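# Restock the wall glove dispenser from the cart

## Task

Take both new glove boxes off the cart and set them into the vacant slots of the glove dispenser mounted on the wall. The cart and the pedal bin may be pushed aside. At the end both grippers must have released and the robot must have backed away, and it must never fall over or be left tilted.

## Robot and tools

ROBOT. A Rainbow Robotics RB-Y1: a wheeled base (0.66 m long, 0.58 m wide, two drive wheels plus two rear casters, front edge 0.10 m ahead of the wheel axle), a folding leg and torso, two 7-joint arms with parallel grippers, and a pan/tilt head. The base only drives straight or spins in place; it cannot slide sideways. When the leg is bent it can poke out past the front edge of the base.

FRAMES. Base frame: origin on the floor between the drive wheels, x forward, y to the robot's left, z up. The reported chest, left_hand and right_hand positions are in this frame. A hand point is the spot between its finger pads; fingers point along the hand's -z and close along its x. Printed hand positions get less accurate the farther the arm reaches. The odometry frame is where the base frame was when the scene began; base_odometry counts wheel rotation only, so wheel slip looks like travel. Heading runs -3.142 to 3.142, left positive.

execute_actions. Arguments: "actions", a list holding one action or nothing (empty just reports state and images), and optional "cameras" (names from head_camera, left_wrist_camera, right_wrist_camera, all; omitted, null or ["all"] gives every camera, [] gives none). An action may contain:
- "base": exactly one of {"translate_m": d}, a relative straight drive in metres from the current spot, forward positive, -3 to 3; or {"rotate_rad": d}, a relative turn in radians, counter-clockwise seen from above positive, -3.2 to 3.2. A base move needing over 8.667 s is refused.
- "joints": one dictionary covering all arms, torso and head, keyed by joint name, each value an absolute target (radians; grippers in metres of pad opening). Ranges: torso_squat_rad 0 to 1.2 (bigger lowers a level chest); torso_shift_rad -0.3 to 0.6 (positive pushes hips forward); torso_pitch_rad -0.2 to 1.4 (positive leans forward); torso_yaw_rad -1.5 to 1.5 (positive left). Shoulder_pitch -2.356 to 2.356 (negative raises the arm forward); left_shoulder_roll_rad 0 to 3.141 and right_shoulder_roll_rad -3.141 to 0 (away from the body lifts the arm sideways); shoulder_yaw -2.094 to 2.094; elbow -2.617 to 0.01 (negative bends); forearm_roll -3.141 to 3.141; wrist_pitch -1.57 to 1.919 (negative tips the hand forward); hand_roll -2.705 to 2.705; gripper_m 0 to 0.1. Both arms share sign conventions (yaw and rolls positive leftward/counter-clockwise). head_pan_rad -0.523 to 0.523 relative to the chest, positive left; head_tilt_rad -0.35 to 1.57, positive looks down. Tolerance for done is 0.02 rad, 0.004 m for grippers.
- "speeds": lowers caps for this action only: translate_m 0.05 to 0.4 m/s, rotate_rad 0.1 to 1.509 rad/s (defaults are the maxima).
- "min_time_s": 0.1 to 8, a floor on how long each arm and head motion lasts.
All parts start together and may finish at different times; one action runs at most 15 s. Unknown keys or out-of-range numbers reject the whole call with no motion. Anything left unnamed may still be driving toward an earlier target. Torso joints also obey: squat+shift <= 1.52; squat-shift+pitch <= 1.57; shift+0.5 pitch-0.4 squat <= 0.7; shift+0.3 pitch-0.5 squat <= 0.39; breaking one leaves the commanded torso joints short, reported off_target. Top joint speeds: arms 1 rad/s (wrist-area joints 1.5), head 1.5, squat and pitch 0.3, shift 0.15, torso yaw 0.6, grippers 0.1 m/s.

wait: "seconds" 0 to 10; commands nothing new and returns the same report as an empty action.
zoom_image: "camera" plus "region" [x0, y0, x1, y1] in pixels of that camera's most recent full image, top-left origin, no larger than 504 by 504. Head image is 896x504; wrist images are 644x364.
finished_scene: "scene", the number of the current scene; ends it irreversibly and reports success. The goal must hold at that moment.

READING RESULTS. base_status and joint_status give each motion's ending: done (for the base: wheels turned the commanded amount, slip included); off_target (resting short, maybe still pushing); contact_stop (arm or torso met firm resistance); time_out; stopped_with_arm (torso halted because an arm hit something); limit_stop_at_own_body (a guard halted it before touching the robot's own body; move arm and torso apart); limit_stop_at_<name>; limit_stop_at_motor_heat. A contact_stop, time_out or stopped_with_arm halts the whole group (torso, left arm, or right arm) and discards its targets. "joint command not followed" with a "cause:" line means an arm's targets were blocked by the self/arm-collision check; those joints show not_followed and may be retried each action until valid targets arrive. on_its_own lists things not commanded this call; "held at" is a target, not a position. Also reported: joint_positions, hand and chest positions, base_odometry, motor temperatures per arm in joint order, and a pictures line naming the images in order.

RECOVERY. After a stop, first back the stuck arm off in its own action, then the torso. If both hands hold one object and the torso contact-stops immediately with nothing in the way, resend every arm joint (not grippers) at its current reading, then repeat the torso command.

GRASPING. To grip, command an opening at least 0.005 m narrower than the box; off_target on the gripper is then expected. Each arm carries up to 3 kg.

AVOID. The arms must never strike or squeeze each other, grippers included; the collision check ignores hands and palms. Driving does not stop at furniture: wheels spin and keep pushing, and a bent leg touching furniture can shove the robot backward unseen in odometry. Do not hold weight far ahead of the wheels: the robot can tip. Contact torque reaching a joint's limit (shoulders 64.4 N m, elbows 33.1, wrist joints 23, load included) freezes the robot for 10 s. Holding loads heats motors: a MOTOR HOT warning appears from 65 °C, and at 80 °C an OVER-TEMPERATURE FAULT brakes the arm. Avoid dropping, slamming or knocking the boxes over; a loose object may occasionally get nudged. The robot keeps holding its last command while you compose a reply, and base moves are measured from the last reported state.

Each tool is called after "Emit:" as name(argument=value, ...), one argument or row to a line, values as JSON.

## Session

Emit:
execute_actions(
  actions=[],
)

Scene clock: 0.00 s.
Motor temperatures (°C, as the motors report them): left_arm=[28 27 26 29 30 30 34] | right_arm=[26 29 25 30 26 27 29]
base_odometry: x=+0.000 y=+0.000 heading=+0.000 (m, m, rad; odometry frame)
base_status: not commanded
joint_positions: torso_squat_rad=+0.350 torso_shift_rad=-0.001 torso_pitch_rad=-0.001 torso_yaw_rad=+0.000 left_shoulder_pitch_rad=+0.026 left_shoulder_roll_rad=+0.041 left_shoulder_yaw_rad=-0.048 left_elbow_rad=-0.283 left_forearm_roll_rad=+0.056 left_wrist_pitch_rad=+0.009 left_hand_roll_rad=-0.002 left_gripper_m=+0.100 right_shoulder_pitch_rad=-0.029 right_shoulder_roll_rad=-0.027 right_shoulder_yaw_rad=+0.006 right_elbow_rad=-0.260 right_forearm_roll_rad=+0.023 right_wrist_pitch_rad=-0.035 right_hand_roll_rad=+0.053 right_gripper_m=+0.100 head_pan_rad=-0.001 head_tilt_rad=+0.401
joint_status: not commanded
chest: x=-0.2291 y=-0.0005 z=+1.2475 quat_wxyz=(+1.000, +0.000, -0.001, +0.000) (m; base frame)
left_hand: x=-0.1118 y=+0.2451 z=+0.5725 quat_wxyz=(+0.992, +0.014, -0.125, +0.004) (m; base frame)
right_hand: x=-0.0736 y=-0.2382 z=+0.5800 quat_wxyz=(+0.986, -0.018, -0.161, +0.047) (m; base frame)
pictures: head_camera, left_wrist_camera, right_wrist_camera
Images, in order (width x height): head_camera 896x504, left_wrist_camera 644x364, right_wrist_camera 644x364.

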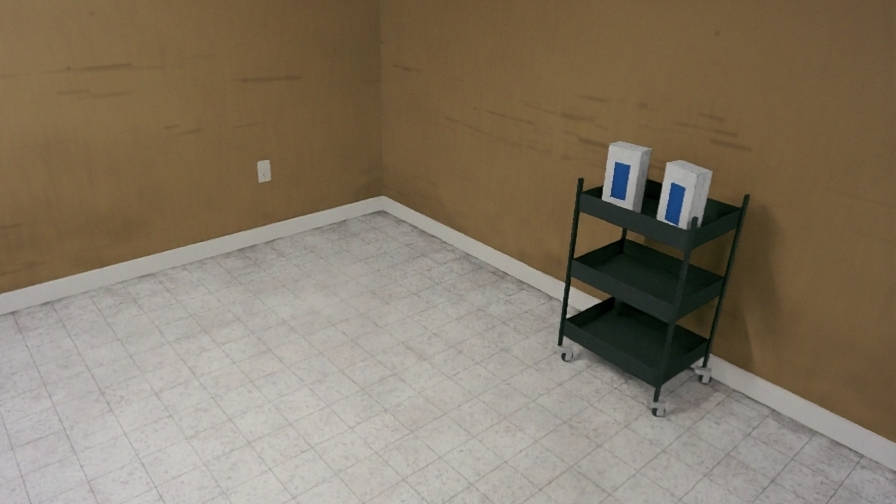

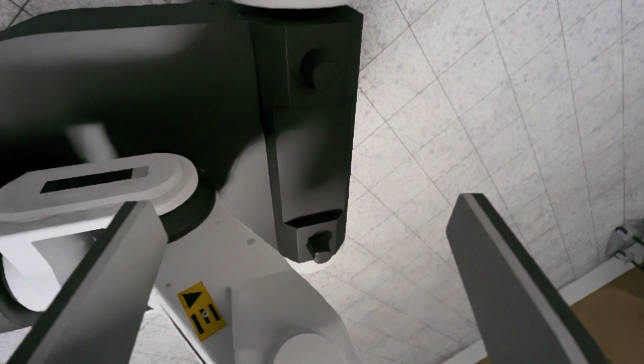

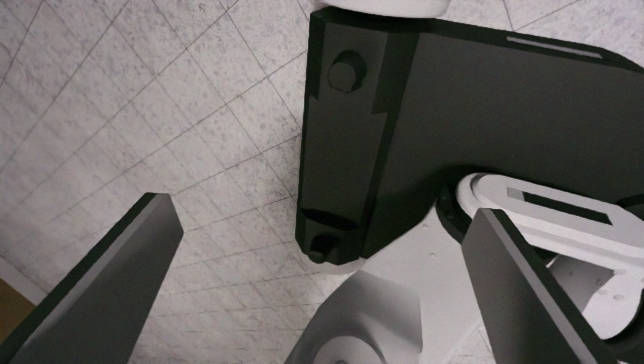

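Emit:
execute_actions(
  actions=[
    {"joints":{"torso_yaw_rad":-0.8,"head_pan_rad":-0.4,"head_tilt_rad":0.3}},
  ],
  cameras=["head_camera"],
)

Scene clock: 3.87 s.
Motor temperatures (°C, as the motors report them): left_arm=[28 27 26 29 30 30 34] | right_arm=[26 29 25 30 26 27 29]
base_odometry: x=+0.000 y=+0.000 heading=+0.000 (m, m, rad; odometry frame)
base_status: not commanded
joint_positions: torso_squat_rad=+0.350 torso_shift_rad=-0.001 torso_pitch_rad=-0.001 torso_yaw_rad=-0.800 left_shoulder_pitch_rad=+0.026 left_shoulder_roll_rad=+0.041 left_shoulder_yaw_rad=-0.048 left_elbow_rad=-0.283 left_forearm_roll_rad=+0.056 left_wrist_pitch_rad=+0.009 left_hand_roll_rad=-0.002 left_gripper_m=+0.100 right_shoulder_pitch_rad=-0.029 right_shoulder_roll_rad=-0.027 right_shoulder_yaw_rad=+0.006 right_elbow_rad=-0.260 right_forearm_roll_rad=+0.023 right_wrist_pitch_rad=-0.035 right_hand_roll_rad=+0.053 right_gripper_m=+0.100 head_pan_rad=-0.400 head_tilt_rad=+0.300
joint_status: all done
chest: x=-0.2291 y=-0.0005 z=+1.2475 quat_wxyz=(+0.921, +0.000, -0.001, -0.389) (m; base frame)
left_hand: x=+0.0290 y=+0.0874 z=+0.5727 quat_wxyz=(+0.915, -0.035, -0.120, -0.382) (m; base frame)
right_hand: x=-0.2909 y=-0.2770 z=+0.5797 quat_wxyz=(+0.926, -0.078, -0.141, -0.341) (m; base frame)
pictures: head_camera
Images, in order (width x height): head_camera 896x504.

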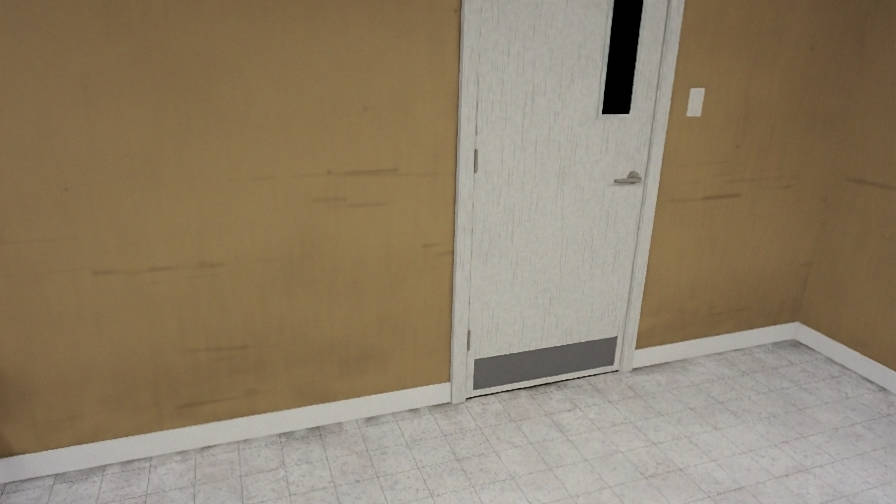

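Emit:
execute_actions(
  actions=[
    {"base":{"rotate_rad":0.73},"joints":{"torso_yaw_rad":0,"head_pan_rad":0.5}},
  ],
  cameras=["head_camera"],
)

Emit:
execute_actions(
  actions=[
    {"joints":{"torso_yaw_rad":1.1}},
  ],
  cameras=["head_camera"],
)

Scene clock: 9.23 s.
Motor temperatures (°C, as the motors report them): left_arm=[28 27 26 29 30 30 34] | right_arm=[26 29 25 30 26 27 29]
base_odometry: x=+0.000 y=+0.000 heading=+0.730 (m, m, rad; odometry frame)
base_status: done
joint_positions: torso_squat_rad=+0.350 torso_shift_rad=-0.001 torso_pitch_rad=-0.001 torso_yaw_rad=+0.000 left_shoulder_pitch_rad=+0.026 left_shoulder_roll_rad=+0.041 left_shoulder_yaw_rad=-0.048 left_elbow_rad=-0.283 left_forearm_roll_rad=+0.056 left_wrist_pitch_rad=+0.009 left_hand_roll_rad=-0.002 left_gripper_m=+0.100 right_shoulder_pitch_rad=-0.029 right_shoulder_roll_rad=-0.027 right_shoulder_yaw_rad=+0.006 right_elbow_rad=-0.260 right_forearm_roll_rad=+0.023 right_wrist_pitch_rad=-0.035 right_hand_roll_rad=+0.053 right_gripper_m=+0.100 head_pan_rad=+0.500 head_tilt_rad=+0.300
joint_status: all done
chest: x=-0.2291 y=-0.0005 z=+1.2475 quat_wxyz=(+1.000, +0.000, -0.001, +0.000) (m; base frame)
left_hand: x=-0.1120 y=+0.2453 z=+0.5725 quat_wxyz=(+0.992, +0.014, -0.125, +0.004) (m; base frame)
right_hand: x=-0.0733 y=-0.2382 z=+0.5800 quat_wxyz=(+0.986, -0.018, -0.161, +0.047) (m; base frame)
pictures: head_camera
Images, in order (width x height): head_camera 896x504.

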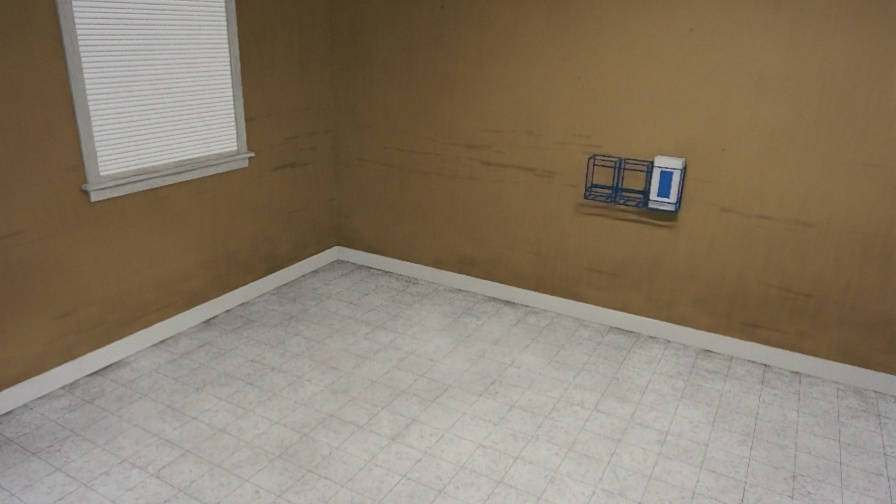

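Scene clock: 11.90 s.
Motor temperatures (°C, as the motors report them): left_arm=[28 27 26 29 30 30 34] | right_arm=[26 29 25 30 26 27 29]
base_odometry: x=+0.000 y=+0.000 heading=+0.730 (m, m, rad; odometry frame)
base_status: not commanded
joint_positions: torso_squat_rad=+0.350 torso_shift_rad=-0.001 torso_pitch_rad=-0.001 torso_yaw_rad=+1.100 left_shoulder_pitch_rad=+0.026 left_shoulder_roll_rad=+0.041 left_shoulder_yaw_rad=-0.048 left_elbow_rad=-0.283 left_forearm_roll_rad=+0.056 left_wrist_pitch_rad=+0.009 left_hand_roll_rad=-0.002 left_gripper_m=+0.100 right_shoulder_pitch_rad=-0.029 right_shoulder_roll_rad=-0.027 right_shoulder_yaw_rad=+0.006 right_elbow_rad=-0.260 right_forearm_roll_rad=+0.023 right_wrist_pitch_rad=-0.035 right_hand_roll_rad=+0.053 right_gripper_m=+0.100 head_pan_rad=+0.500 head_tilt_rad=+0.300
joint_status: all done
chest: x=-0.2291 y=-0.0005 z=+1.2475 quat_wxyz=(+0.853, +0.000, -0.001, +0.523) (m; base frame)
left_hand: x=-0.3944 y=+0.2145 z=+0.5721 quat_wxyz=(+0.843, +0.076, -0.099, +0.522) (m; base frame)
right_hand: x=+0.0540 y=+0.0296 z=+0.5802 quat_wxyz=(+0.816, +0.068, -0.146, +0.555) (m; base frame)
pictures: head_camera
Images, in order (width x height): head_camera 896x504.

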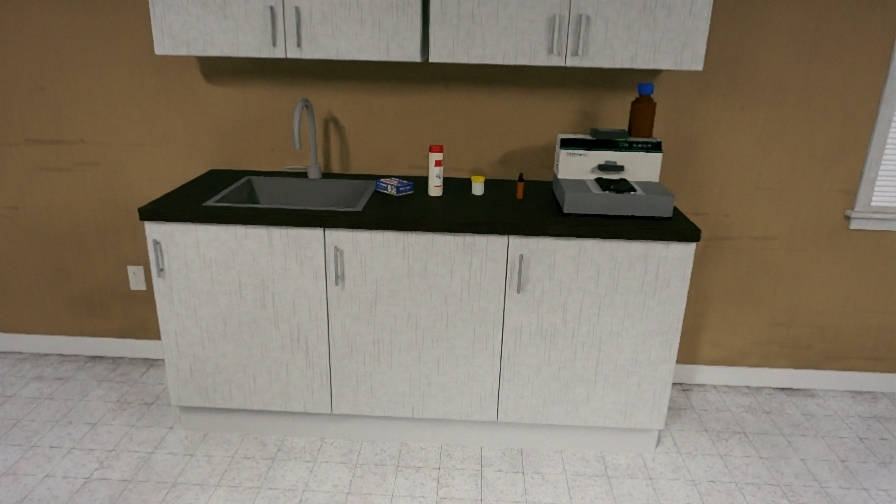

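Emit:
execute_actions(
  actions=[
    {"base":{"translate_m":1.15},"joints":{"torso_yaw_rad":0,"head_pan_rad":0,"head_tilt_rad":0.6,"left_shoulder_pitch_rad":-1.8,"left_shoulder_roll_rad":0.2,"left_shoulder_yaw_rad":0.35,"left_elbow_rad":-0.1,"left_forearm_roll_rad":0,"left_wrist_pitch_rad":1.9,"left_hand_roll_rad":0,"right_shoulder_pitch_rad":-1.8,"right_shoulder_roll_rad":-0.2,"right_shoulder_yaw_rad":-0.35,"right_elbow_rad":-0.1,"right_forearm_roll_rad":0,"right_wrist_pitch_rad":1.9,"right_hand_roll_rad":0}},
  ],
  cameras=["head_camera"],
)

Emit:
execute_actions(
  actions=[
    {"base":{"rotate_rad":-1.65}},
  ],
  cameras=[],
)

Emit:
execute_actions(
  actions=[
    {"base":{"translate_m":1.1},"joints":{"torso_squat_rad":0.7}},
  ],
)

Scene clock: 29.27 s.
Motor temperatures (°C, as the motors report them): left_arm=[28 27 26 29 30 30 34] | right_arm=[26 29 25 31 26 27 29]
base_odometry: x=+0.857 y=+0.767 heading=+0.730 (m, m, rad; odometry frame)
base_status: done
joint_positions: torso_squat_rad=+0.350 torso_shift_rad=-0.001 torso_pitch_rad=-0.001 torso_yaw_rad=+0.000 left_shoulder_pitch_rad=-1.800 left_shoulder_roll_rad=+0.200 left_shoulder_yaw_rad=+0.350 left_elbow_rad=-0.100 left_forearm_roll_rad=+0.000 left_wrist_pitch_rad=+1.900 left_hand_roll_rad=+0.000 left_gripper_m=+0.100 right_shoulder_pitch_rad=-1.800 right_shoulder_roll_rad=-0.200 right_shoulder_yaw_rad=-0.349 right_elbow_rad=-0.100 right_forearm_roll_rad=+0.000 right_wrist_pitch_rad=+1.900 right_hand_roll_rad=+0.000 right_gripper_m=+0.100 head_pan_rad=+0.000 head_tilt_rad=+0.600
joint_status: all done
chest: x=-0.2291 y=-0.0005 z=+1.2475 quat_wxyz=(+1.000, +0.000, -0.001, +0.000) (m; base frame)
left_hand: x=+0.2672 y=+0.1149 z=+1.2094 quat_wxyz=(+0.994, +0.021, +0.031, -0.107) (m; base frame)
right_hand: x=+0.2673 y=-0.1162 z=+1.2095 quat_wxyz=(+0.994, -0.021, +0.031, +0.107) (m; base frame)
pictures: head_camera
Images, in order (width x height): head_camera 896x504.

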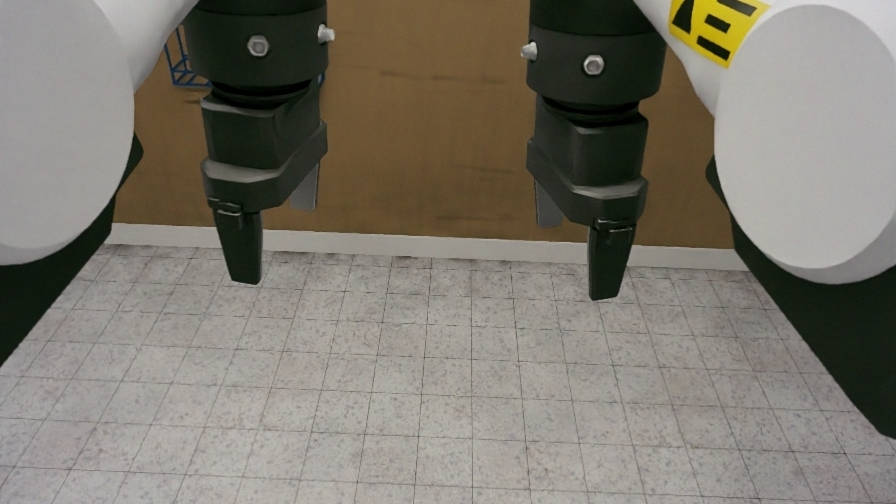

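Scene clock: 33.23 s.
Motor temperatures (°C, as the motors report them): left_arm=[28 27 26 29 30 30 34] | right_arm=[27 29 25 31 26 27 29]
base_odometry: x=+0.857 y=+0.767 heading=-0.919 (m, m, rad; odometry frame)
base_status: done
joint_positions: torso_squat_rad=+0.350 torso_shift_rad=-0.001 torso_pitch_rad=-0.001 torso_yaw_rad=+0.000 left_shoulder_pitch_rad=-1.800 left_shoulder_roll_rad=+0.200 left_shoulder_yaw_rad=+0.350 left_elbow_rad=-0.100 left_forearm_roll_rad=+0.000 left_wrist_pitch_rad=+1.900 left_hand_roll_rad=+0.000 left_gripper_m=+0.100 right_shoulder_pitch_rad=-1.800 right_shoulder_roll_rad=-0.200 right_shoulder_yaw_rad=-0.349 right_elbow_rad=-0.100 right_forearm_roll_rad=+0.000 right_wrist_pitch_rad=+1.900 right_hand_roll_rad=+0.000 right_gripper_m=+0.100 head_pan_rad=+0.000 head_tilt_rad=+0.600
joint_status: not commanded
chest: x=-0.2291 y=-0.0004 z=+1.2475 quat_wxyz=(+1.000, +0.000, -0.001, +0.000) (m; base frame)
left_hand: x=+0.2672 y=+0.1150 z=+1.2095 quat_wxyz=(+0.994, +0.021, +0.031, -0.107) (m; base frame)
right_hand: x=+0.2673 y=-0.1160 z=+1.2095 quat_wxyz=(+0.994, -0.021, +0.031, +0.107) (m; base frame)
pictures: none
No camera images: the call's "cameras" was empty. Leave "cameras" out to get every camera's image.

Scene clock: 37.43 s.
Motor temperatures (°C, as the motors report them): left_arm=[29 27 26 29 30 30 34] | right_arm=[27 29 25 31 26 27 29]
base_odometry: x=+1.523 y=-0.108 heading=-0.920 (m, m, rad; odometry frame)
base_status: done
joint_positions: torso_squat_rad=+0.700 torso_shift_rad=-0.001 torso_pitch_rad=-0.001 torso_yaw_rad=+0.000 left_shoulder_pitch_rad=-1.800 left_shoulder_roll_rad=+0.200 left_shoulder_yaw_rad=+0.350 left_elbow_rad=-0.100 left_forearm_roll_rad=+0.000 left_wrist_pitch_rad=+1.900 left_hand_roll_rad=+0.000 left_gripper_m=+0.100 right_shoulder_pitch_rad=-1.800 right_shoulder_roll_rad=-0.200 right_shoulder_yaw_rad=-0.349 right_elbow_rad=-0.100 right_forearm_roll_rad=+0.000 right_wrist_pitch_rad=+1.900 right_hand_roll_rad=+0.000 right_gripper_m=+0.100 head_pan_rad=+0.000 head_tilt_rad=+0.600
joint_status: all done
chest: x=-0.2290 y=-0.0004 z=+1.1253 quat_wxyz=(+1.000, +0.000, -0.001, +0.000) (m; base frame)
left_hand: x=+0.2674 y=+0.1151 z=+1.0873 quat_wxyz=(+0.994, +0.021, +0.031, -0.107) (m; base frame)
right_hand: x=+0.2674 y=-0.1160 z=+1.0873 quat_wxyz=(+0.994, -0.021, +0.031, +0.107) (m; base frame)
pictures: head_camera, left_wrist_camera, right_wrist_camera
Images, in order (width x height): head_camera 896x504, left_wrist_camera 644x364, right_wrist_camera 644x364.

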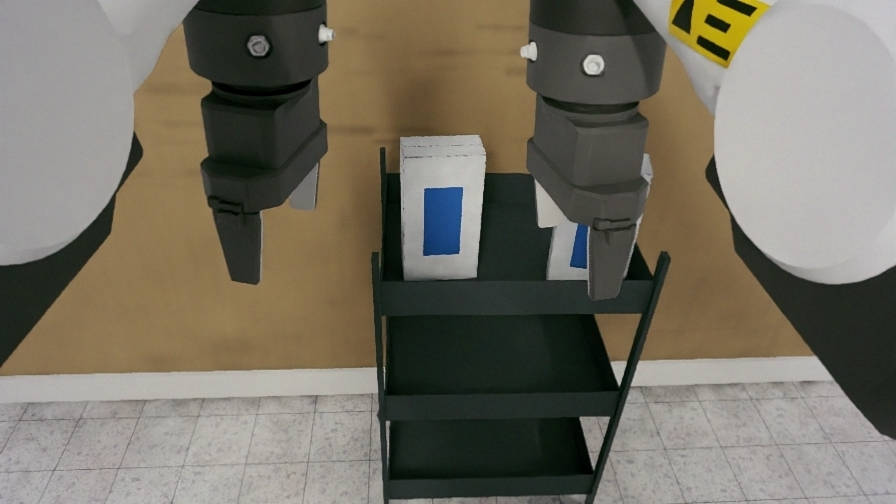

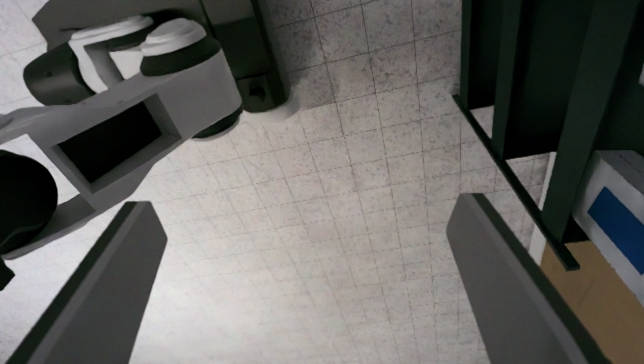

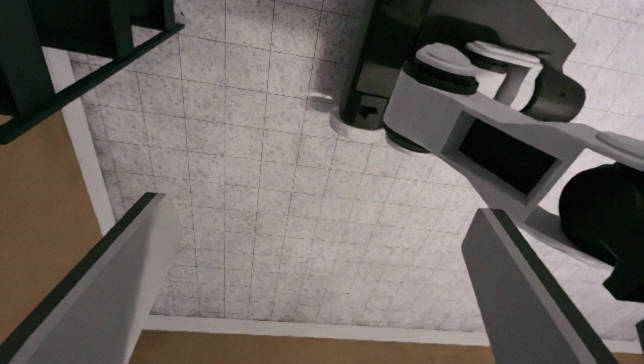

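Emit:
execute_actions(
  actions=[
    {"base":{"rotate_rad":-0.6},"joints":{"left_shoulder_yaw_rad":0.39,"left_wrist_pitch_rad":1.84,"left_hand_roll_rad":0.21,"right_shoulder_yaw_rad":-0.39,"right_wrist_pitch_rad":1.84,"right_hand_roll_rad":-0.21,"head_tilt_rad":0.85}},
  ],
  cameras=[],
)

Emit:
execute_actions(
  actions=[
    {"base":{"translate_m":0.25}},
  ],
  cameras=[],
)

Emit:
execute_actions(
  actions=[
    {"base":{"rotate_rad":0.63}},
  ],
  cameras=[],
)

Emit:
execute_actions(
  actions=[
    {"base":{"translate_m":0.15}},
  ],
)

Scene clock: 44.30 s.
Motor temperatures (°C, as the motors report them): left_arm=[29 27 26 30 30 30 34] | right_arm=[27 29 25 31 26 27 29]
base_odometry: x=+1.523 y=-0.108 heading=-1.519 (m, m, rad; odometry frame)
base_status: done
joint_positions: torso_squat_rad=+0.700 torso_shift_rad=-0.001 torso_pitch_rad=-0.001 torso_yaw_rad=+0.000 left_shoulder_pitch_rad=-1.800 left_shoulder_roll_rad=+0.200 left_shoulder_yaw_rad=+0.390 left_elbow_rad=-0.100 left_forearm_roll_rad=+0.000 left_wrist_pitch_rad=+1.840 left_hand_roll_rad=+0.210 left_gripper_m=+0.100 right_shoulder_pitch_rad=-1.800 right_shoulder_roll_rad=-0.200 right_shoulder_yaw_rad=-0.389 right_elbow_rad=-0.100 right_forearm_roll_rad=+0.000 right_wrist_pitch_rad=+1.840 right_hand_roll_rad=-0.210 right_gripper_m=+0.100 head_pan_rad=+0.000 head_tilt_rad=+0.850
joint_status: all done
chest: x=-0.2290 y=-0.0003 z=+1.1253 quat_wxyz=(+1.000, +0.000, -0.001, +0.000) (m; base frame)
left_hand: x=+0.2791 y=+0.1043 z=+1.0867 quat_wxyz=(+1.000, -0.002, +0.004, -0.006) (m; base frame)
right_hand: x=+0.2791 y=-0.1051 z=+1.0867 quat_wxyz=(+1.000, +0.002, +0.004, +0.006) (m; base frame)
pictures: none
No camera images: the call's "cameras" was empty. Leave "cameras" out to get every camera's image.

Scene clock: 46.33 s.
Motor temperatures (°C, as the motors report them): left_arm=[29 27 26 30 30 30 34] | right_arm=[28 29 25 31 26 27 29]
base_odometry: x=+1.536 y=-0.358 heading=-1.520 (m, m, rad; odometry frame)
base_status: done
joint_positions: torso_squat_rad=+0.700 torso_shift_rad=-0.001 torso_pitch_rad=-0.001 torso_yaw_rad=+0.000 left_shoulder_pitch_rad=-1.800 left_shoulder_roll_rad=+0.200 left_shoulder_yaw_rad=+0.390 left_elbow_rad=-0.100 left_forearm_roll_rad=+0.000 left_wrist_pitch_rad=+1.840 left_hand_roll_rad=+0.210 left_gripper_m=+0.100 right_shoulder_pitch_rad=-1.800 right_shoulder_roll_rad=-0.200 right_shoulder_yaw_rad=-0.389 right_elbow_rad=-0.100 right_forearm_roll_rad=+0.000 right_wrist_pitch_rad=+1.840 right_hand_roll_rad=-0.210 right_gripper_m=+0.100 head_pan_rad=+0.000 head_tilt_rad=+0.850
joint_status: not commanded
chest: x=-0.2290 y=-0.0003 z=+1.1253 quat_wxyz=(+1.000, +0.000, -0.001, +0.000) (m; base frame)
left_hand: x=+0.2791 y=+0.1043 z=+1.0866 quat_wxyz=(+1.000, -0.002, +0.004, -0.006) (m; base frame)
right_hand: x=+0.2791 y=-0.1051 z=+1.0867 quat_wxyz=(+1.000, +0.002, +0.004, +0.006) (m; base frame)
pictures: none
No camera images: the call's "cameras" was empty. Leave "cameras" out to get every camera's image.

Scene clock: 48.90 s.
Motor temperatures (°C, as the motors report them): left_arm=[29 27 26 30 30 30 34] | right_arm=[28 29 25 31 26 27 29]
base_odometry: x=+1.536 y=-0.358 heading=-0.890 (m, m, rad; odometry frame)
base_status: done
joint_positions: torso_squat_rad=+0.700 torso_shift_rad=-0.001 torso_pitch_rad=-0.001 torso_yaw_rad=+0.000 left_shoulder_pitch_rad=-1.800 left_shoulder_roll_rad=+0.200 left_shoulder_yaw_rad=+0.390 left_elbow_rad=-0.100 left_forearm_roll_rad=+0.000 left_wrist_pitch_rad=+1.840 left_hand_roll_rad=+0.210 left_gripper_m=+0.100 right_shoulder_pitch_rad=-1.800 right_shoulder_roll_rad=-0.200 right_shoulder_yaw_rad=-0.389 right_elbow_rad=-0.100 right_forearm_roll_rad=+0.000 right_wrist_pitch_rad=+1.840 right_hand_roll_rad=-0.210 right_gripper_m=+0.100 head_pan_rad=+0.000 head_tilt_rad=+0.850
joint_status: not commanded
chest: x=-0.2290 y=-0.0004 z=+1.1253 quat_wxyz=(+1.000, +0.000, -0.001, +0.000) (m; base frame)
left_hand: x=+0.2791 y=+0.1043 z=+1.0867 quat_wxyz=(+1.000, -0.002, +0.004, -0.006) (m; base frame)
right_hand: x=+0.2791 y=-0.1052 z=+1.0867 quat_wxyz=(+1.000, +0.002, +0.004, +0.006) (m; base frame)
pictures: none
No camera images: the call's "cameras" was empty. Leave "cameras" out to get every camera's image.

Scene clock: 50.47 s.
Motor temperatures (°C, as the motors report them): left_arm=[29 27 26 30 30 30 34] | right_arm=[28 29 25 31 26 27 29]
base_odometry: x=+1.630 y=-0.474 heading=-0.890 (m, m, rad; odometry frame)
base_status: done
joint_positions: torso_squat_rad=+0.700 torso_shift_rad=-0.001 torso_pitch_rad=-0.001 torso_yaw_rad=+0.000 left_shoulder_pitch_rad=-1.800 left_shoulder_roll_rad=+0.200 left_shoulder_yaw_rad=+0.390 left_elbow_rad=-0.100 left_forearm_roll_rad=+0.000 left_wrist_pitch_rad=+1.840 left_hand_roll_rad=+0.210 left_gripper_m=+0.100 right_shoulder_pitch_rad=-1.800 right_shoulder_roll_rad=-0.200 right_shoulder_yaw_rad=-0.389 right_elbow_rad=-0.100 right_forearm_roll_rad=+0.000 right_wrist_pitch_rad=+1.840 right_hand_roll_rad=-0.210 right_gripper_m=+0.100 head_pan_rad=+0.000 head_tilt_rad=+0.850
joint_status: not commanded
chest: x=-0.2290 y=-0.0004 z=+1.1253 quat_wxyz=(+1.000, +0.000, -0.001, +0.000) (m; base frame)
left_hand: x=+0.2791 y=+0.1043 z=+1.0866 quat_wxyz=(+1.000, -0.002, +0.004, -0.006) (m; base frame)
right_hand: x=+0.2791 y=-0.1052 z=+1.0867 quat_wxyz=(+1.000, +0.002, +0.004, +0.006) (m; base frame)
pictures: head_camera, left_wrist_camera, right_wrist_camera
Images, in order (width x height): head_camera 896x504, left_wrist_camera 644x364, right_wrist_camera 644x364.

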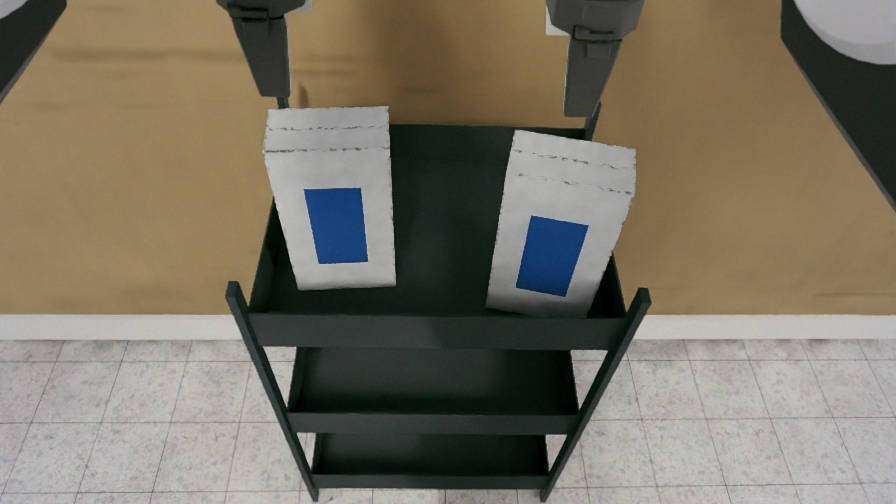

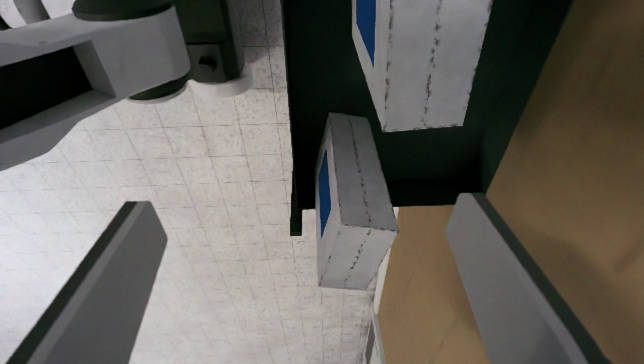

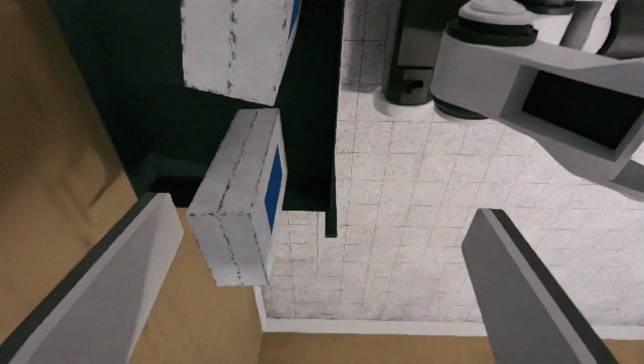

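Emit:
execute_actions(
  actions=[
    {"base":{"translate_m":0.065},"joints":{"torso_squat_rad":0.9,"left_shoulder_pitch_rad":-1.9,"left_hand_roll_rad":0.27,"right_shoulder_roll_rad":-0.24,"right_hand_roll_rad":-0.36}},
  ],
)

Scene clock: 57.30 s.
Motor temperatures (°C, as the motors report them): left_arm=[29 27 26 30 30 30 34] | right_arm=[28 29 25 31 26 27 29]
base_odometry: x=+1.671 y=-0.525 heading=-0.889 (m, m, rad; odometry frame)
base_status: done
joint_positions: torso_squat_rad=+0.900 torso_shift_rad=-0.001 torso_pitch_rad=-0.002 torso_yaw_rad=+0.000 left_shoulder_pitch_rad=-1.900 left_shoulder_roll_rad=+0.200 left_shoulder_yaw_rad=+0.390 left_elbow_rad=-0.100 left_forearm_roll_rad=+0.000 left_wrist_pitch_rad=+1.840 left_hand_roll_rad=+0.270 left_gripper_m=+0.100 right_shoulder_pitch_rad=-1.800 right_shoulder_roll_rad=-0.240 right_shoulder_yaw_rad=-0.390 right_elbow_rad=-0.100 right_forearm_roll_rad=+0.000 right_wrist_pitch_rad=+1.840 right_hand_roll_rad=-0.360 right_gripper_m=+0.100 head_pan_rad=+0.000 head_tilt_rad=+0.850
joint_status: all done
chest: x=-0.2289 y=-0.0003 z=+1.0250 quat_wxyz=(+1.000, +0.000, -0.001, +0.000) (m; base frame)
left_hand: x=+0.2838 y=+0.0869 z=+1.0344 quat_wxyz=(+0.999, -0.003, -0.043, +0.007) (m; base frame)
right_hand: x=+0.2846 y=-0.1227 z=+0.9943 quat_wxyz=(+0.996, +0.007, -0.003, -0.087) (m; base frame)
pictures: head_camera, left_wrist_camera, right_wrist_camera
Images, in order (width x height): head_camera 896x504, left_wrist_camera 644x364, right_wrist_camera 644x364.

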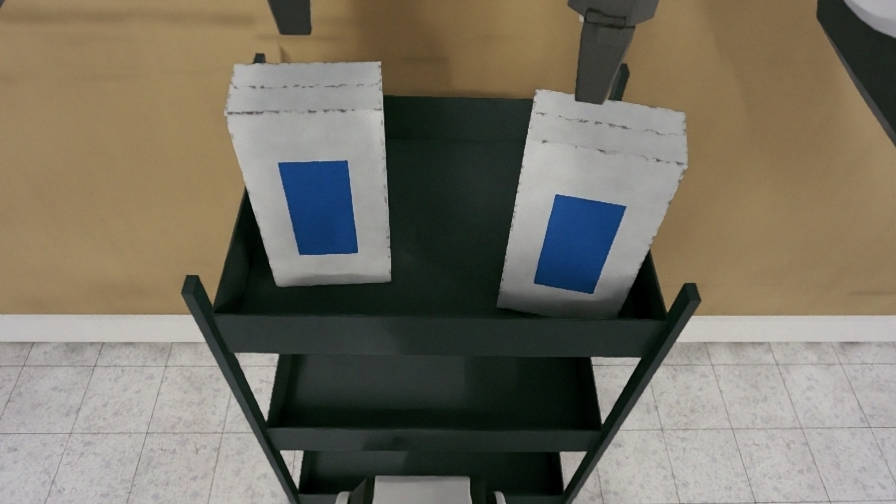

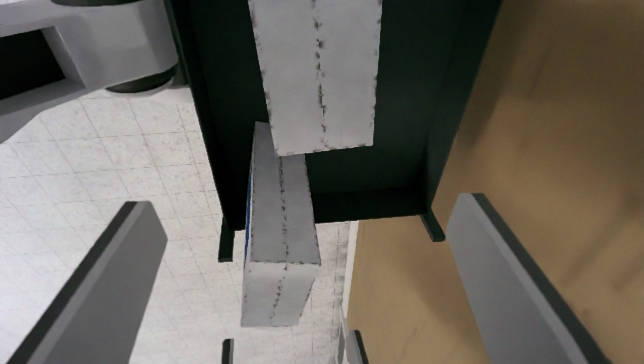

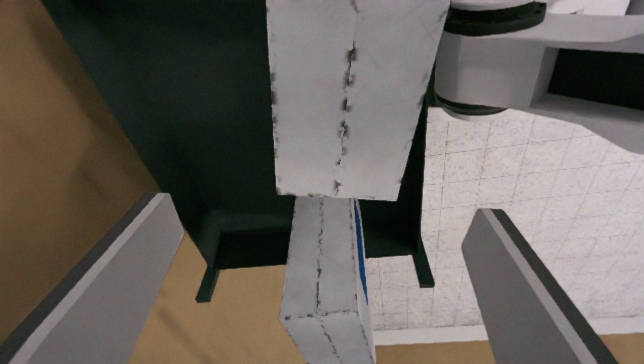

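Emit:
execute_actions(
  actions=[
    {"joints":{"torso_squat_rad":0.95,"left_shoulder_pitch_rad":-1.8,"left_shoulder_roll_rad":0.22,"left_wrist_pitch_rad":1.79,"right_shoulder_roll_rad":-0.26,"right_wrist_pitch_rad":1.9,"right_hand_roll_rad":-0.4}},
  ],
)

Scene clock: 62.10 s.
Motor temperatures (°C, as the motors report them): left_arm=[30 27 26 30 30 30 34] | right_arm=[28 29 25 31 26 27 29]
base_odometry: x=+1.671 y=-0.525 heading=-0.889 (m, m, rad; odometry frame)
base_status: not commanded
joint_positions: torso_squat_rad=+0.950 torso_shift_rad=-0.001 torso_pitch_rad=-0.002 torso_yaw_rad=+0.000 left_shoulder_pitch_rad=-1.800 left_shoulder_roll_rad=+0.220 left_shoulder_yaw_rad=+0.390 left_elbow_rad=-0.100 left_forearm_roll_rad=+0.000 left_wrist_pitch_rad=+1.790 left_hand_roll_rad=+0.270 left_gripper_m=+0.100 right_shoulder_pitch_rad=-1.800 right_shoulder_roll_rad=-0.260 right_shoulder_yaw_rad=-0.390 right_elbow_rad=-0.100 right_forearm_roll_rad=+0.000 right_wrist_pitch_rad=+1.900 right_hand_roll_rad=-0.400 right_gripper_m=+0.100 head_pan_rad=+0.000 head_tilt_rad=+0.850
joint_status: all done
chest: x=-0.2289 y=-0.0003 z=+0.9971 quat_wxyz=(+1.000, +0.000, -0.001, +0.000) (m; base frame)
left_hand: x=+0.2932 y=+0.1109 z=+0.9626 quat_wxyz=(+0.999, -0.010, -0.024, +0.033) (m; base frame)
right_hand: x=+0.2734 y=-0.1339 z=+0.9704 quat_wxyz=(+0.993, +0.001, +0.023, -0.116) (m; base frame)
pictures: head_camera, left_wrist_camera, right_wrist_camera
Images, in order (width x height): head_camera 896x504, left_wrist_camera 644x364, right_wrist_camera 644x364.

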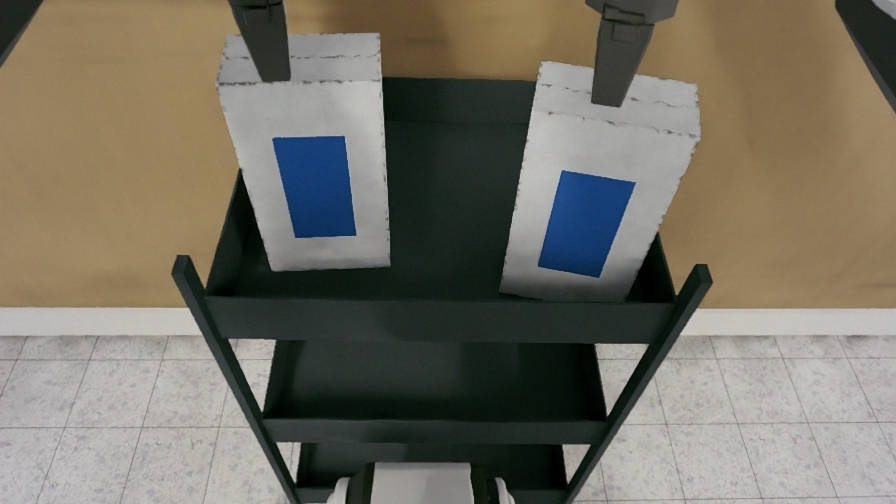

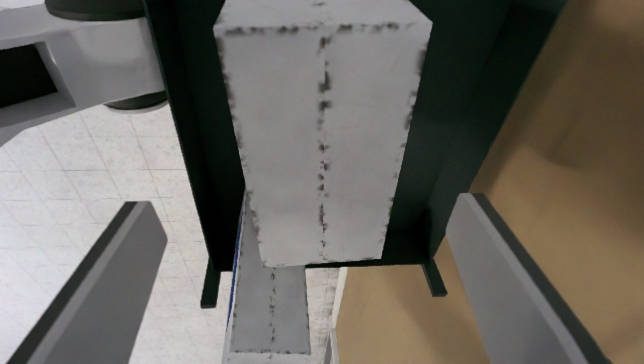

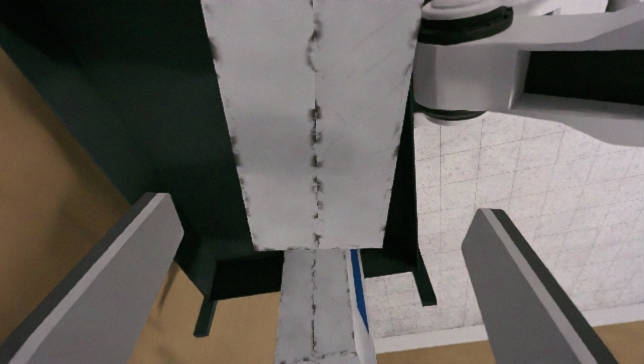

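Emit:
execute_actions(
  actions=[
    {"joints":{"torso_squat_rad":1.05,"left_shoulder_roll_rad":0.19,"left_hand_roll_rad":0.29,"left_wrist_pitch_rad":1.76,"right_shoulder_roll_rad":-0.27,"right_hand_roll_rad":-0.35,"head_tilt_rad":0.7}},
  ],
)

Emit:
execute_actions(
  actions=[
    {"joints":{"left_gripper_m":0.05,"right_gripper_m":0.05}},
  ],
  cameras=["head_camera"],
)

Scene clock: 66.60 s.
Motor temperatures (°C, as the motors report them): left_arm=[30 27 26 30 30 30 34] | right_arm=[28 29 25 31 26 27 29]
base_odometry: x=+1.671 y=-0.525 heading=-0.889 (m, m, rad; odometry frame)
base_status: not commanded
joint_positions: torso_squat_rad=+1.050 torso_shift_rad=-0.001 torso_pitch_rad=-0.002 torso_yaw_rad=+0.000 left_shoulder_pitch_rad=-1.800 left_shoulder_roll_rad=+0.190 left_shoulder_yaw_rad=+0.390 left_elbow_rad=-0.100 left_forearm_roll_rad=+0.000 left_wrist_pitch_rad=+1.760 left_hand_roll_rad=+0.290 left_gripper_m=+0.100 right_shoulder_pitch_rad=-1.800 right_shoulder_roll_rad=-0.270 right_shoulder_yaw_rad=-0.390 right_elbow_rad=-0.100 right_forearm_roll_rad=+0.000 right_wrist_pitch_rad=+1.900 right_hand_roll_rad=-0.350 right_gripper_m=+0.100 head_pan_rad=+0.000 head_tilt_rad=+0.700
joint_status: all done
chest: x=-0.2289 y=-0.0002 z=+0.9382 quat_wxyz=(+1.000, +0.000, -0.001, +0.000) (m; base frame)
left_hand: x=+0.2957 y=+0.0958 z=+0.8982 quat_wxyz=(+0.999, -0.011, -0.033, +0.029) (m; base frame)
right_hand: x=+0.2746 y=-0.1382 z=+0.9134 quat_wxyz=(+0.995, +0.003, +0.022, -0.096) (m; base frame)
pictures: head_camera, left_wrist_camera, right_wrist_camera
Images, in order (width x height): head_camera 896x504, left_wrist_camera 644x364, right_wrist_camera 644x364.

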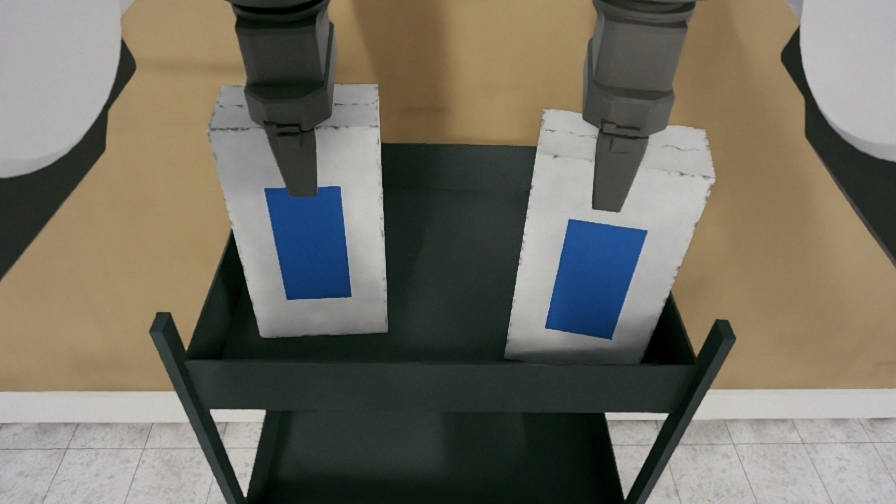

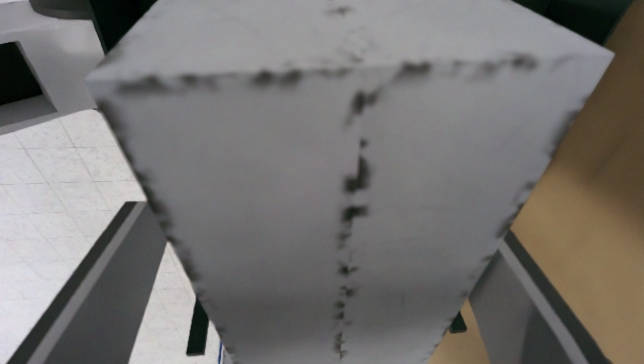

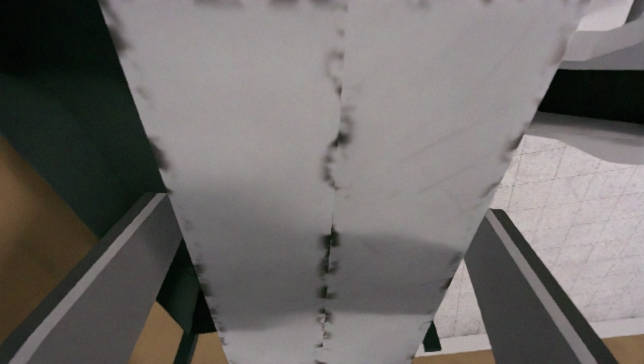

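Scene clock: 67.57 s.
Motor temperatures (°C, as the motors report them): left_arm=[30 27 26 30 30 30 34] | right_arm=[28 29 25 31 26 27 29]
base_odometry: x=+1.671 y=-0.525 heading=-0.889 (m, m, rad; odometry frame)
base_status: not commanded
joint_positions: torso_squat_rad=+1.050 torso_shift_rad=-0.001 torso_pitch_rad=-0.002 torso_yaw_rad=+0.000 left_shoulder_pitch_rad=-1.800 left_shoulder_roll_rad=+0.190 left_shoulder_yaw_rad=+0.390 left_elbow_rad=-0.100 left_forearm_roll_rad=+0.000 left_wrist_pitch_rad=+1.760 left_hand_roll_rad=+0.290 left_gripper_m=+0.061 right_shoulder_pitch_rad=-1.800 right_shoulder_roll_rad=-0.270 right_shoulder_yaw_rad=-0.390 right_elbow_rad=-0.100 right_forearm_roll_rad=+0.000 right_wrist_pitch_rad=+1.900 right_hand_roll_rad=-0.350 right_gripper_m=+0.057 head_pan_rad=+0.000 head_tilt_rad=+0.700
joint_status: left_gripper_m off_target (ended at +0.061, target +0.050); right_gripper_m off_target (ended at +0.057, target +0.050)
chest: x=-0.2289 y=-0.0002 z=+0.9382 quat_wxyz=(+1.000, +0.000, -0.001, +0.000) (m; base frame)
left_hand: x=+0.2957 y=+0.0958 z=+0.8982 quat_wxyz=(+0.999, -0.011, -0.033, +0.029) (m; base frame)
right_hand: x=+0.2746 y=-0.1382 z=+0.9134 quat_wxyz=(+0.995, +0.003, +0.022, -0.096) (m; base frame)
pictures: head_camera
Images, in order (width x height): head_camera 896x504.

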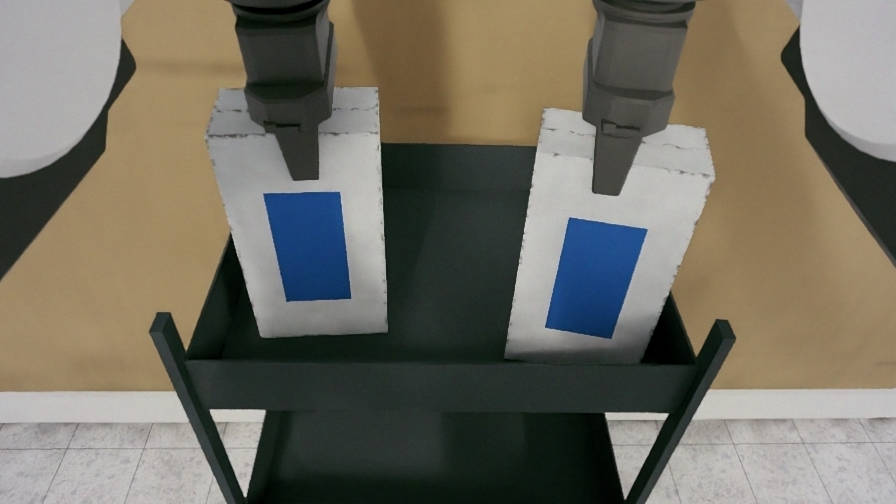

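Emit:
execute_actions(
  actions=[
    {"joints":{"torso_squat_rad":0.75}},
  ],
  cameras=["head_camera"],
)

Emit:
execute_actions(
  actions=[
    {"base":{"translate_m":-2.2},"joints":{"torso_squat_rad":0,"head_tilt_rad":0.5,"left_hand_roll_rad":0.22,"right_hand_roll_rad":-0.16}},
  ],
  cameras=[],
)

Emit:
execute_actions(
  actions=[
    {"base":{"rotate_rad":1.57},"joints":{"left_shoulder_roll_rad":0.6,"right_shoulder_roll_rad":-0.6},"min_time_s":2},
  ],
  cameras=[],
)

Emit:
execute_actions(
  actions=[
    {"base":{"translate_m":0.7}},
  ],
  cameras=["head_camera"],
)

Scene clock: 73.87 s.
Motor temperatures (°C, as the motors report them): left_arm=[30 27 26 30 30 30 34] | right_arm=[28 29 25 32 26 27 29]
base_odometry: x=+1.671 y=-0.525 heading=-0.889 (m, m, rad; odometry frame)
base_status: not commanded
joint_positions: torso_squat_rad=+0.750 torso_shift_rad=-0.001 torso_pitch_rad=-0.001 torso_yaw_rad=+0.000 left_shoulder_pitch_rad=-1.800 left_shoulder_roll_rad=+0.190 left_shoulder_yaw_rad=+0.390 left_elbow_rad=-0.100 left_forearm_roll_rad=+0.000 left_wrist_pitch_rad=+1.760 left_hand_roll_rad=+0.290 left_gripper_m=+0.061 right_shoulder_pitch_rad=-1.800 right_shoulder_roll_rad=-0.270 right_shoulder_yaw_rad=-0.390 right_elbow_rad=-0.100 right_forearm_roll_rad=+0.000 right_wrist_pitch_rad=+1.900 right_hand_roll_rad=-0.350 right_gripper_m=+0.057 head_pan_rad=+0.000 head_tilt_rad=+0.700
joint_status: all done
chest: x=-0.2288 y=-0.0004 z=+1.1021 quat_wxyz=(+1.000, +0.000, -0.001, +0.000) (m; base frame)
left_hand: x=+0.2956 y=+0.0958 z=+1.0615 quat_wxyz=(+0.999, -0.011, -0.033, +0.029) (m; base frame)
right_hand: x=+0.2745 y=-0.1384 z=+1.0767 quat_wxyz=(+0.995, +0.003, +0.022, -0.096) (m; base frame)
pictures: head_camera
Images, in order (width x height): head_camera 896x504.

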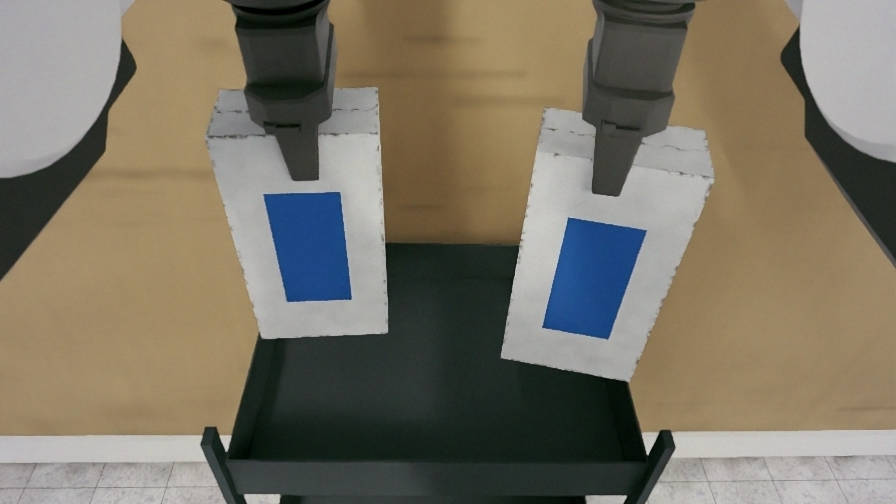

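Scene clock: 80.73 s.
Motor temperatures (°C, as the motors report them): left_arm=[30 27 26 30 30 30 34] | right_arm=[29 29 25 32 26 27 29]
base_odometry: x=+0.285 y=+1.183 heading=-0.888 (m, m, rad; odometry frame)
base_status: done
joint_positions: torso_squat_rad=+0.000 torso_shift_rad=-0.001 torso_pitch_rad=-0.001 torso_yaw_rad=+0.000 left_shoulder_pitch_rad=-1.800 left_shoulder_roll_rad=+0.190 left_shoulder_yaw_rad=+0.390 left_elbow_rad=-0.100 left_forearm_roll_rad=+0.000 left_wrist_pitch_rad=+1.760 left_hand_roll_rad=+0.220 left_gripper_m=+0.061 right_shoulder_pitch_rad=-1.800 right_shoulder_roll_rad=-0.270 right_shoulder_yaw_rad=-0.390 right_elbow_rad=-0.100 right_forearm_roll_rad=+0.000 right_wrist_pitch_rad=+1.900 right_hand_roll_rad=-0.160 right_gripper_m=+0.057 head_pan_rad=+0.000 head_tilt_rad=+0.500
joint_status: all done
chest: x=-0.2290 y=-0.0005 z=+1.2899 quat_wxyz=(+1.000, +0.000, -0.001, +0.000) (m; base frame)
left_hand: x=+0.2953 y=+0.0957 z=+1.2493 quat_wxyz=(+0.999, -0.010, -0.033, -0.005) (m; base frame)
right_hand: x=+0.2743 y=-0.1385 z=+1.2645 quat_wxyz=(+1.000, +0.005, +0.022, -0.001) (m; base frame)
pictures: none
No camera images: the call's "cameras" was empty. Leave "cameras" out to get every camera's image.

Scene clock: 84.60 s.
Motor temperatures (°C, as the motors report them): left_arm=[30 27 26 30 30 30 34] | right_arm=[29 29 25 32 26 27 29]
base_odometry: x=+0.285 y=+1.183 heading=+0.681 (m, m, rad; odometry frame)
base_status: done
joint_positions: torso_squat_rad=+0.000 torso_shift_rad=-0.001 torso_pitch_rad=-0.001 torso_yaw_rad=+0.000 left_shoulder_pitch_rad=-1.800 left_shoulder_roll_rad=+0.600 left_shoulder_yaw_rad=+0.390 left_elbow_rad=-0.100 left_forearm_roll_rad=+0.000 left_wrist_pitch_rad=+1.760 left_hand_roll_rad=+0.220 left_gripper_m=+0.061 right_shoulder_pitch_rad=-1.800 right_shoulder_roll_rad=-0.600 right_shoulder_yaw_rad=-0.390 right_elbow_rad=-0.100 right_forearm_roll_rad=+0.000 right_wrist_pitch_rad=+1.900 right_hand_roll_rad=-0.160 right_gripper_m=+0.057 head_pan_rad=+0.000 head_tilt_rad=+0.500
joint_status: all done
chest: x=-0.2290 y=-0.0005 z=+1.2899 quat_wxyz=(+1.000, +0.000, -0.001, +0.000) (m; base frame)
left_hand: x=+0.3166 y=+0.2914 z=+1.3259 quat_wxyz=(+0.977, -0.049, -0.102, +0.182) (m; base frame)
right_hand: x=+0.2851 y=-0.2876 z=+1.3215 quat_wxyz=(+0.987, +0.045, -0.034, -0.150) (m; base frame)
pictures: none
No camera images: the call's "cameras" was empty. Leave "cameras" out to get every camera's image.

Scene clock: 87.67 s.
Motor temperatures (°C, as the motors report them): left_arm=[30 27 26 30 30 30 34] | right_arm=[29 29 25 32 26 27 29]
base_odometry: x=+0.828 y=+1.624 heading=+0.682 (m, m, rad; odometry frame)
base_status: done
joint_positions: torso_squat_rad=+0.000 torso_shift_rad=-0.001 torso_pitch_rad=-0.001 torso_yaw_rad=+0.000 left_shoulder_pitch_rad=-1.800 left_shoulder_roll_rad=+0.600 left_shoulder_yaw_rad=+0.390 left_elbow_rad=-0.100 left_forearm_roll_rad=+0.000 left_wrist_pitch_rad=+1.760 left_hand_roll_rad=+0.220 left_gripper_m=+0.061 right_shoulder_pitch_rad=-1.800 right_shoulder_roll_rad=-0.600 right_shoulder_yaw_rad=-0.390 right_elbow_rad=-0.100 right_forearm_roll_rad=+0.000 right_wrist_pitch_rad=+1.900 right_hand_roll_rad=-0.160 right_gripper_m=+0.057 head_pan_rad=+0.000 head_tilt_rad=+0.500
joint_status: not commanded
chest: x=-0.2289 y=-0.0005 z=+1.2899 quat_wxyz=(+1.000, +0.000, -0.001, +0.000) (m; base frame)
left_hand: x=+0.3168 y=+0.2914 z=+1.3258 quat_wxyz=(+0.977, -0.049, -0.102, +0.182) (m; base frame)
right_hand: x=+0.2852 y=-0.2876 z=+1.3214 quat_wxyz=(+0.987, +0.045, -0.034, -0.150) (m; base frame)
pictures: head_camera
Images, in order (width x height): head_camera 896x504.

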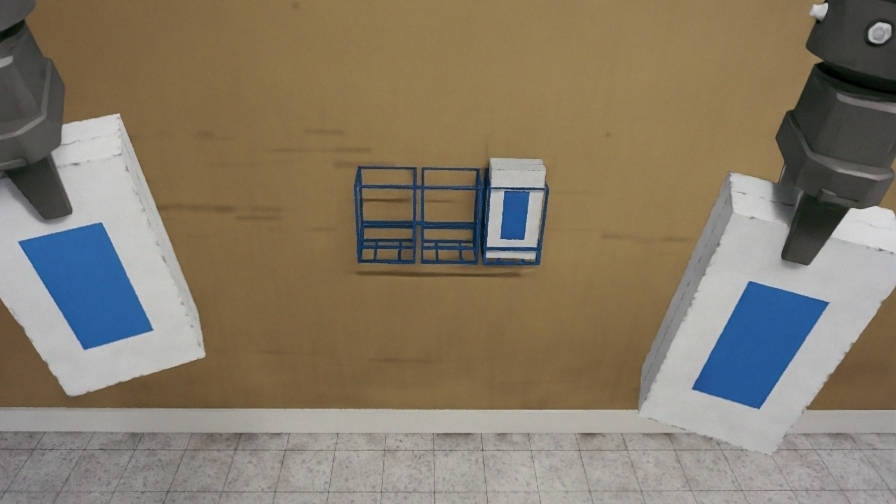

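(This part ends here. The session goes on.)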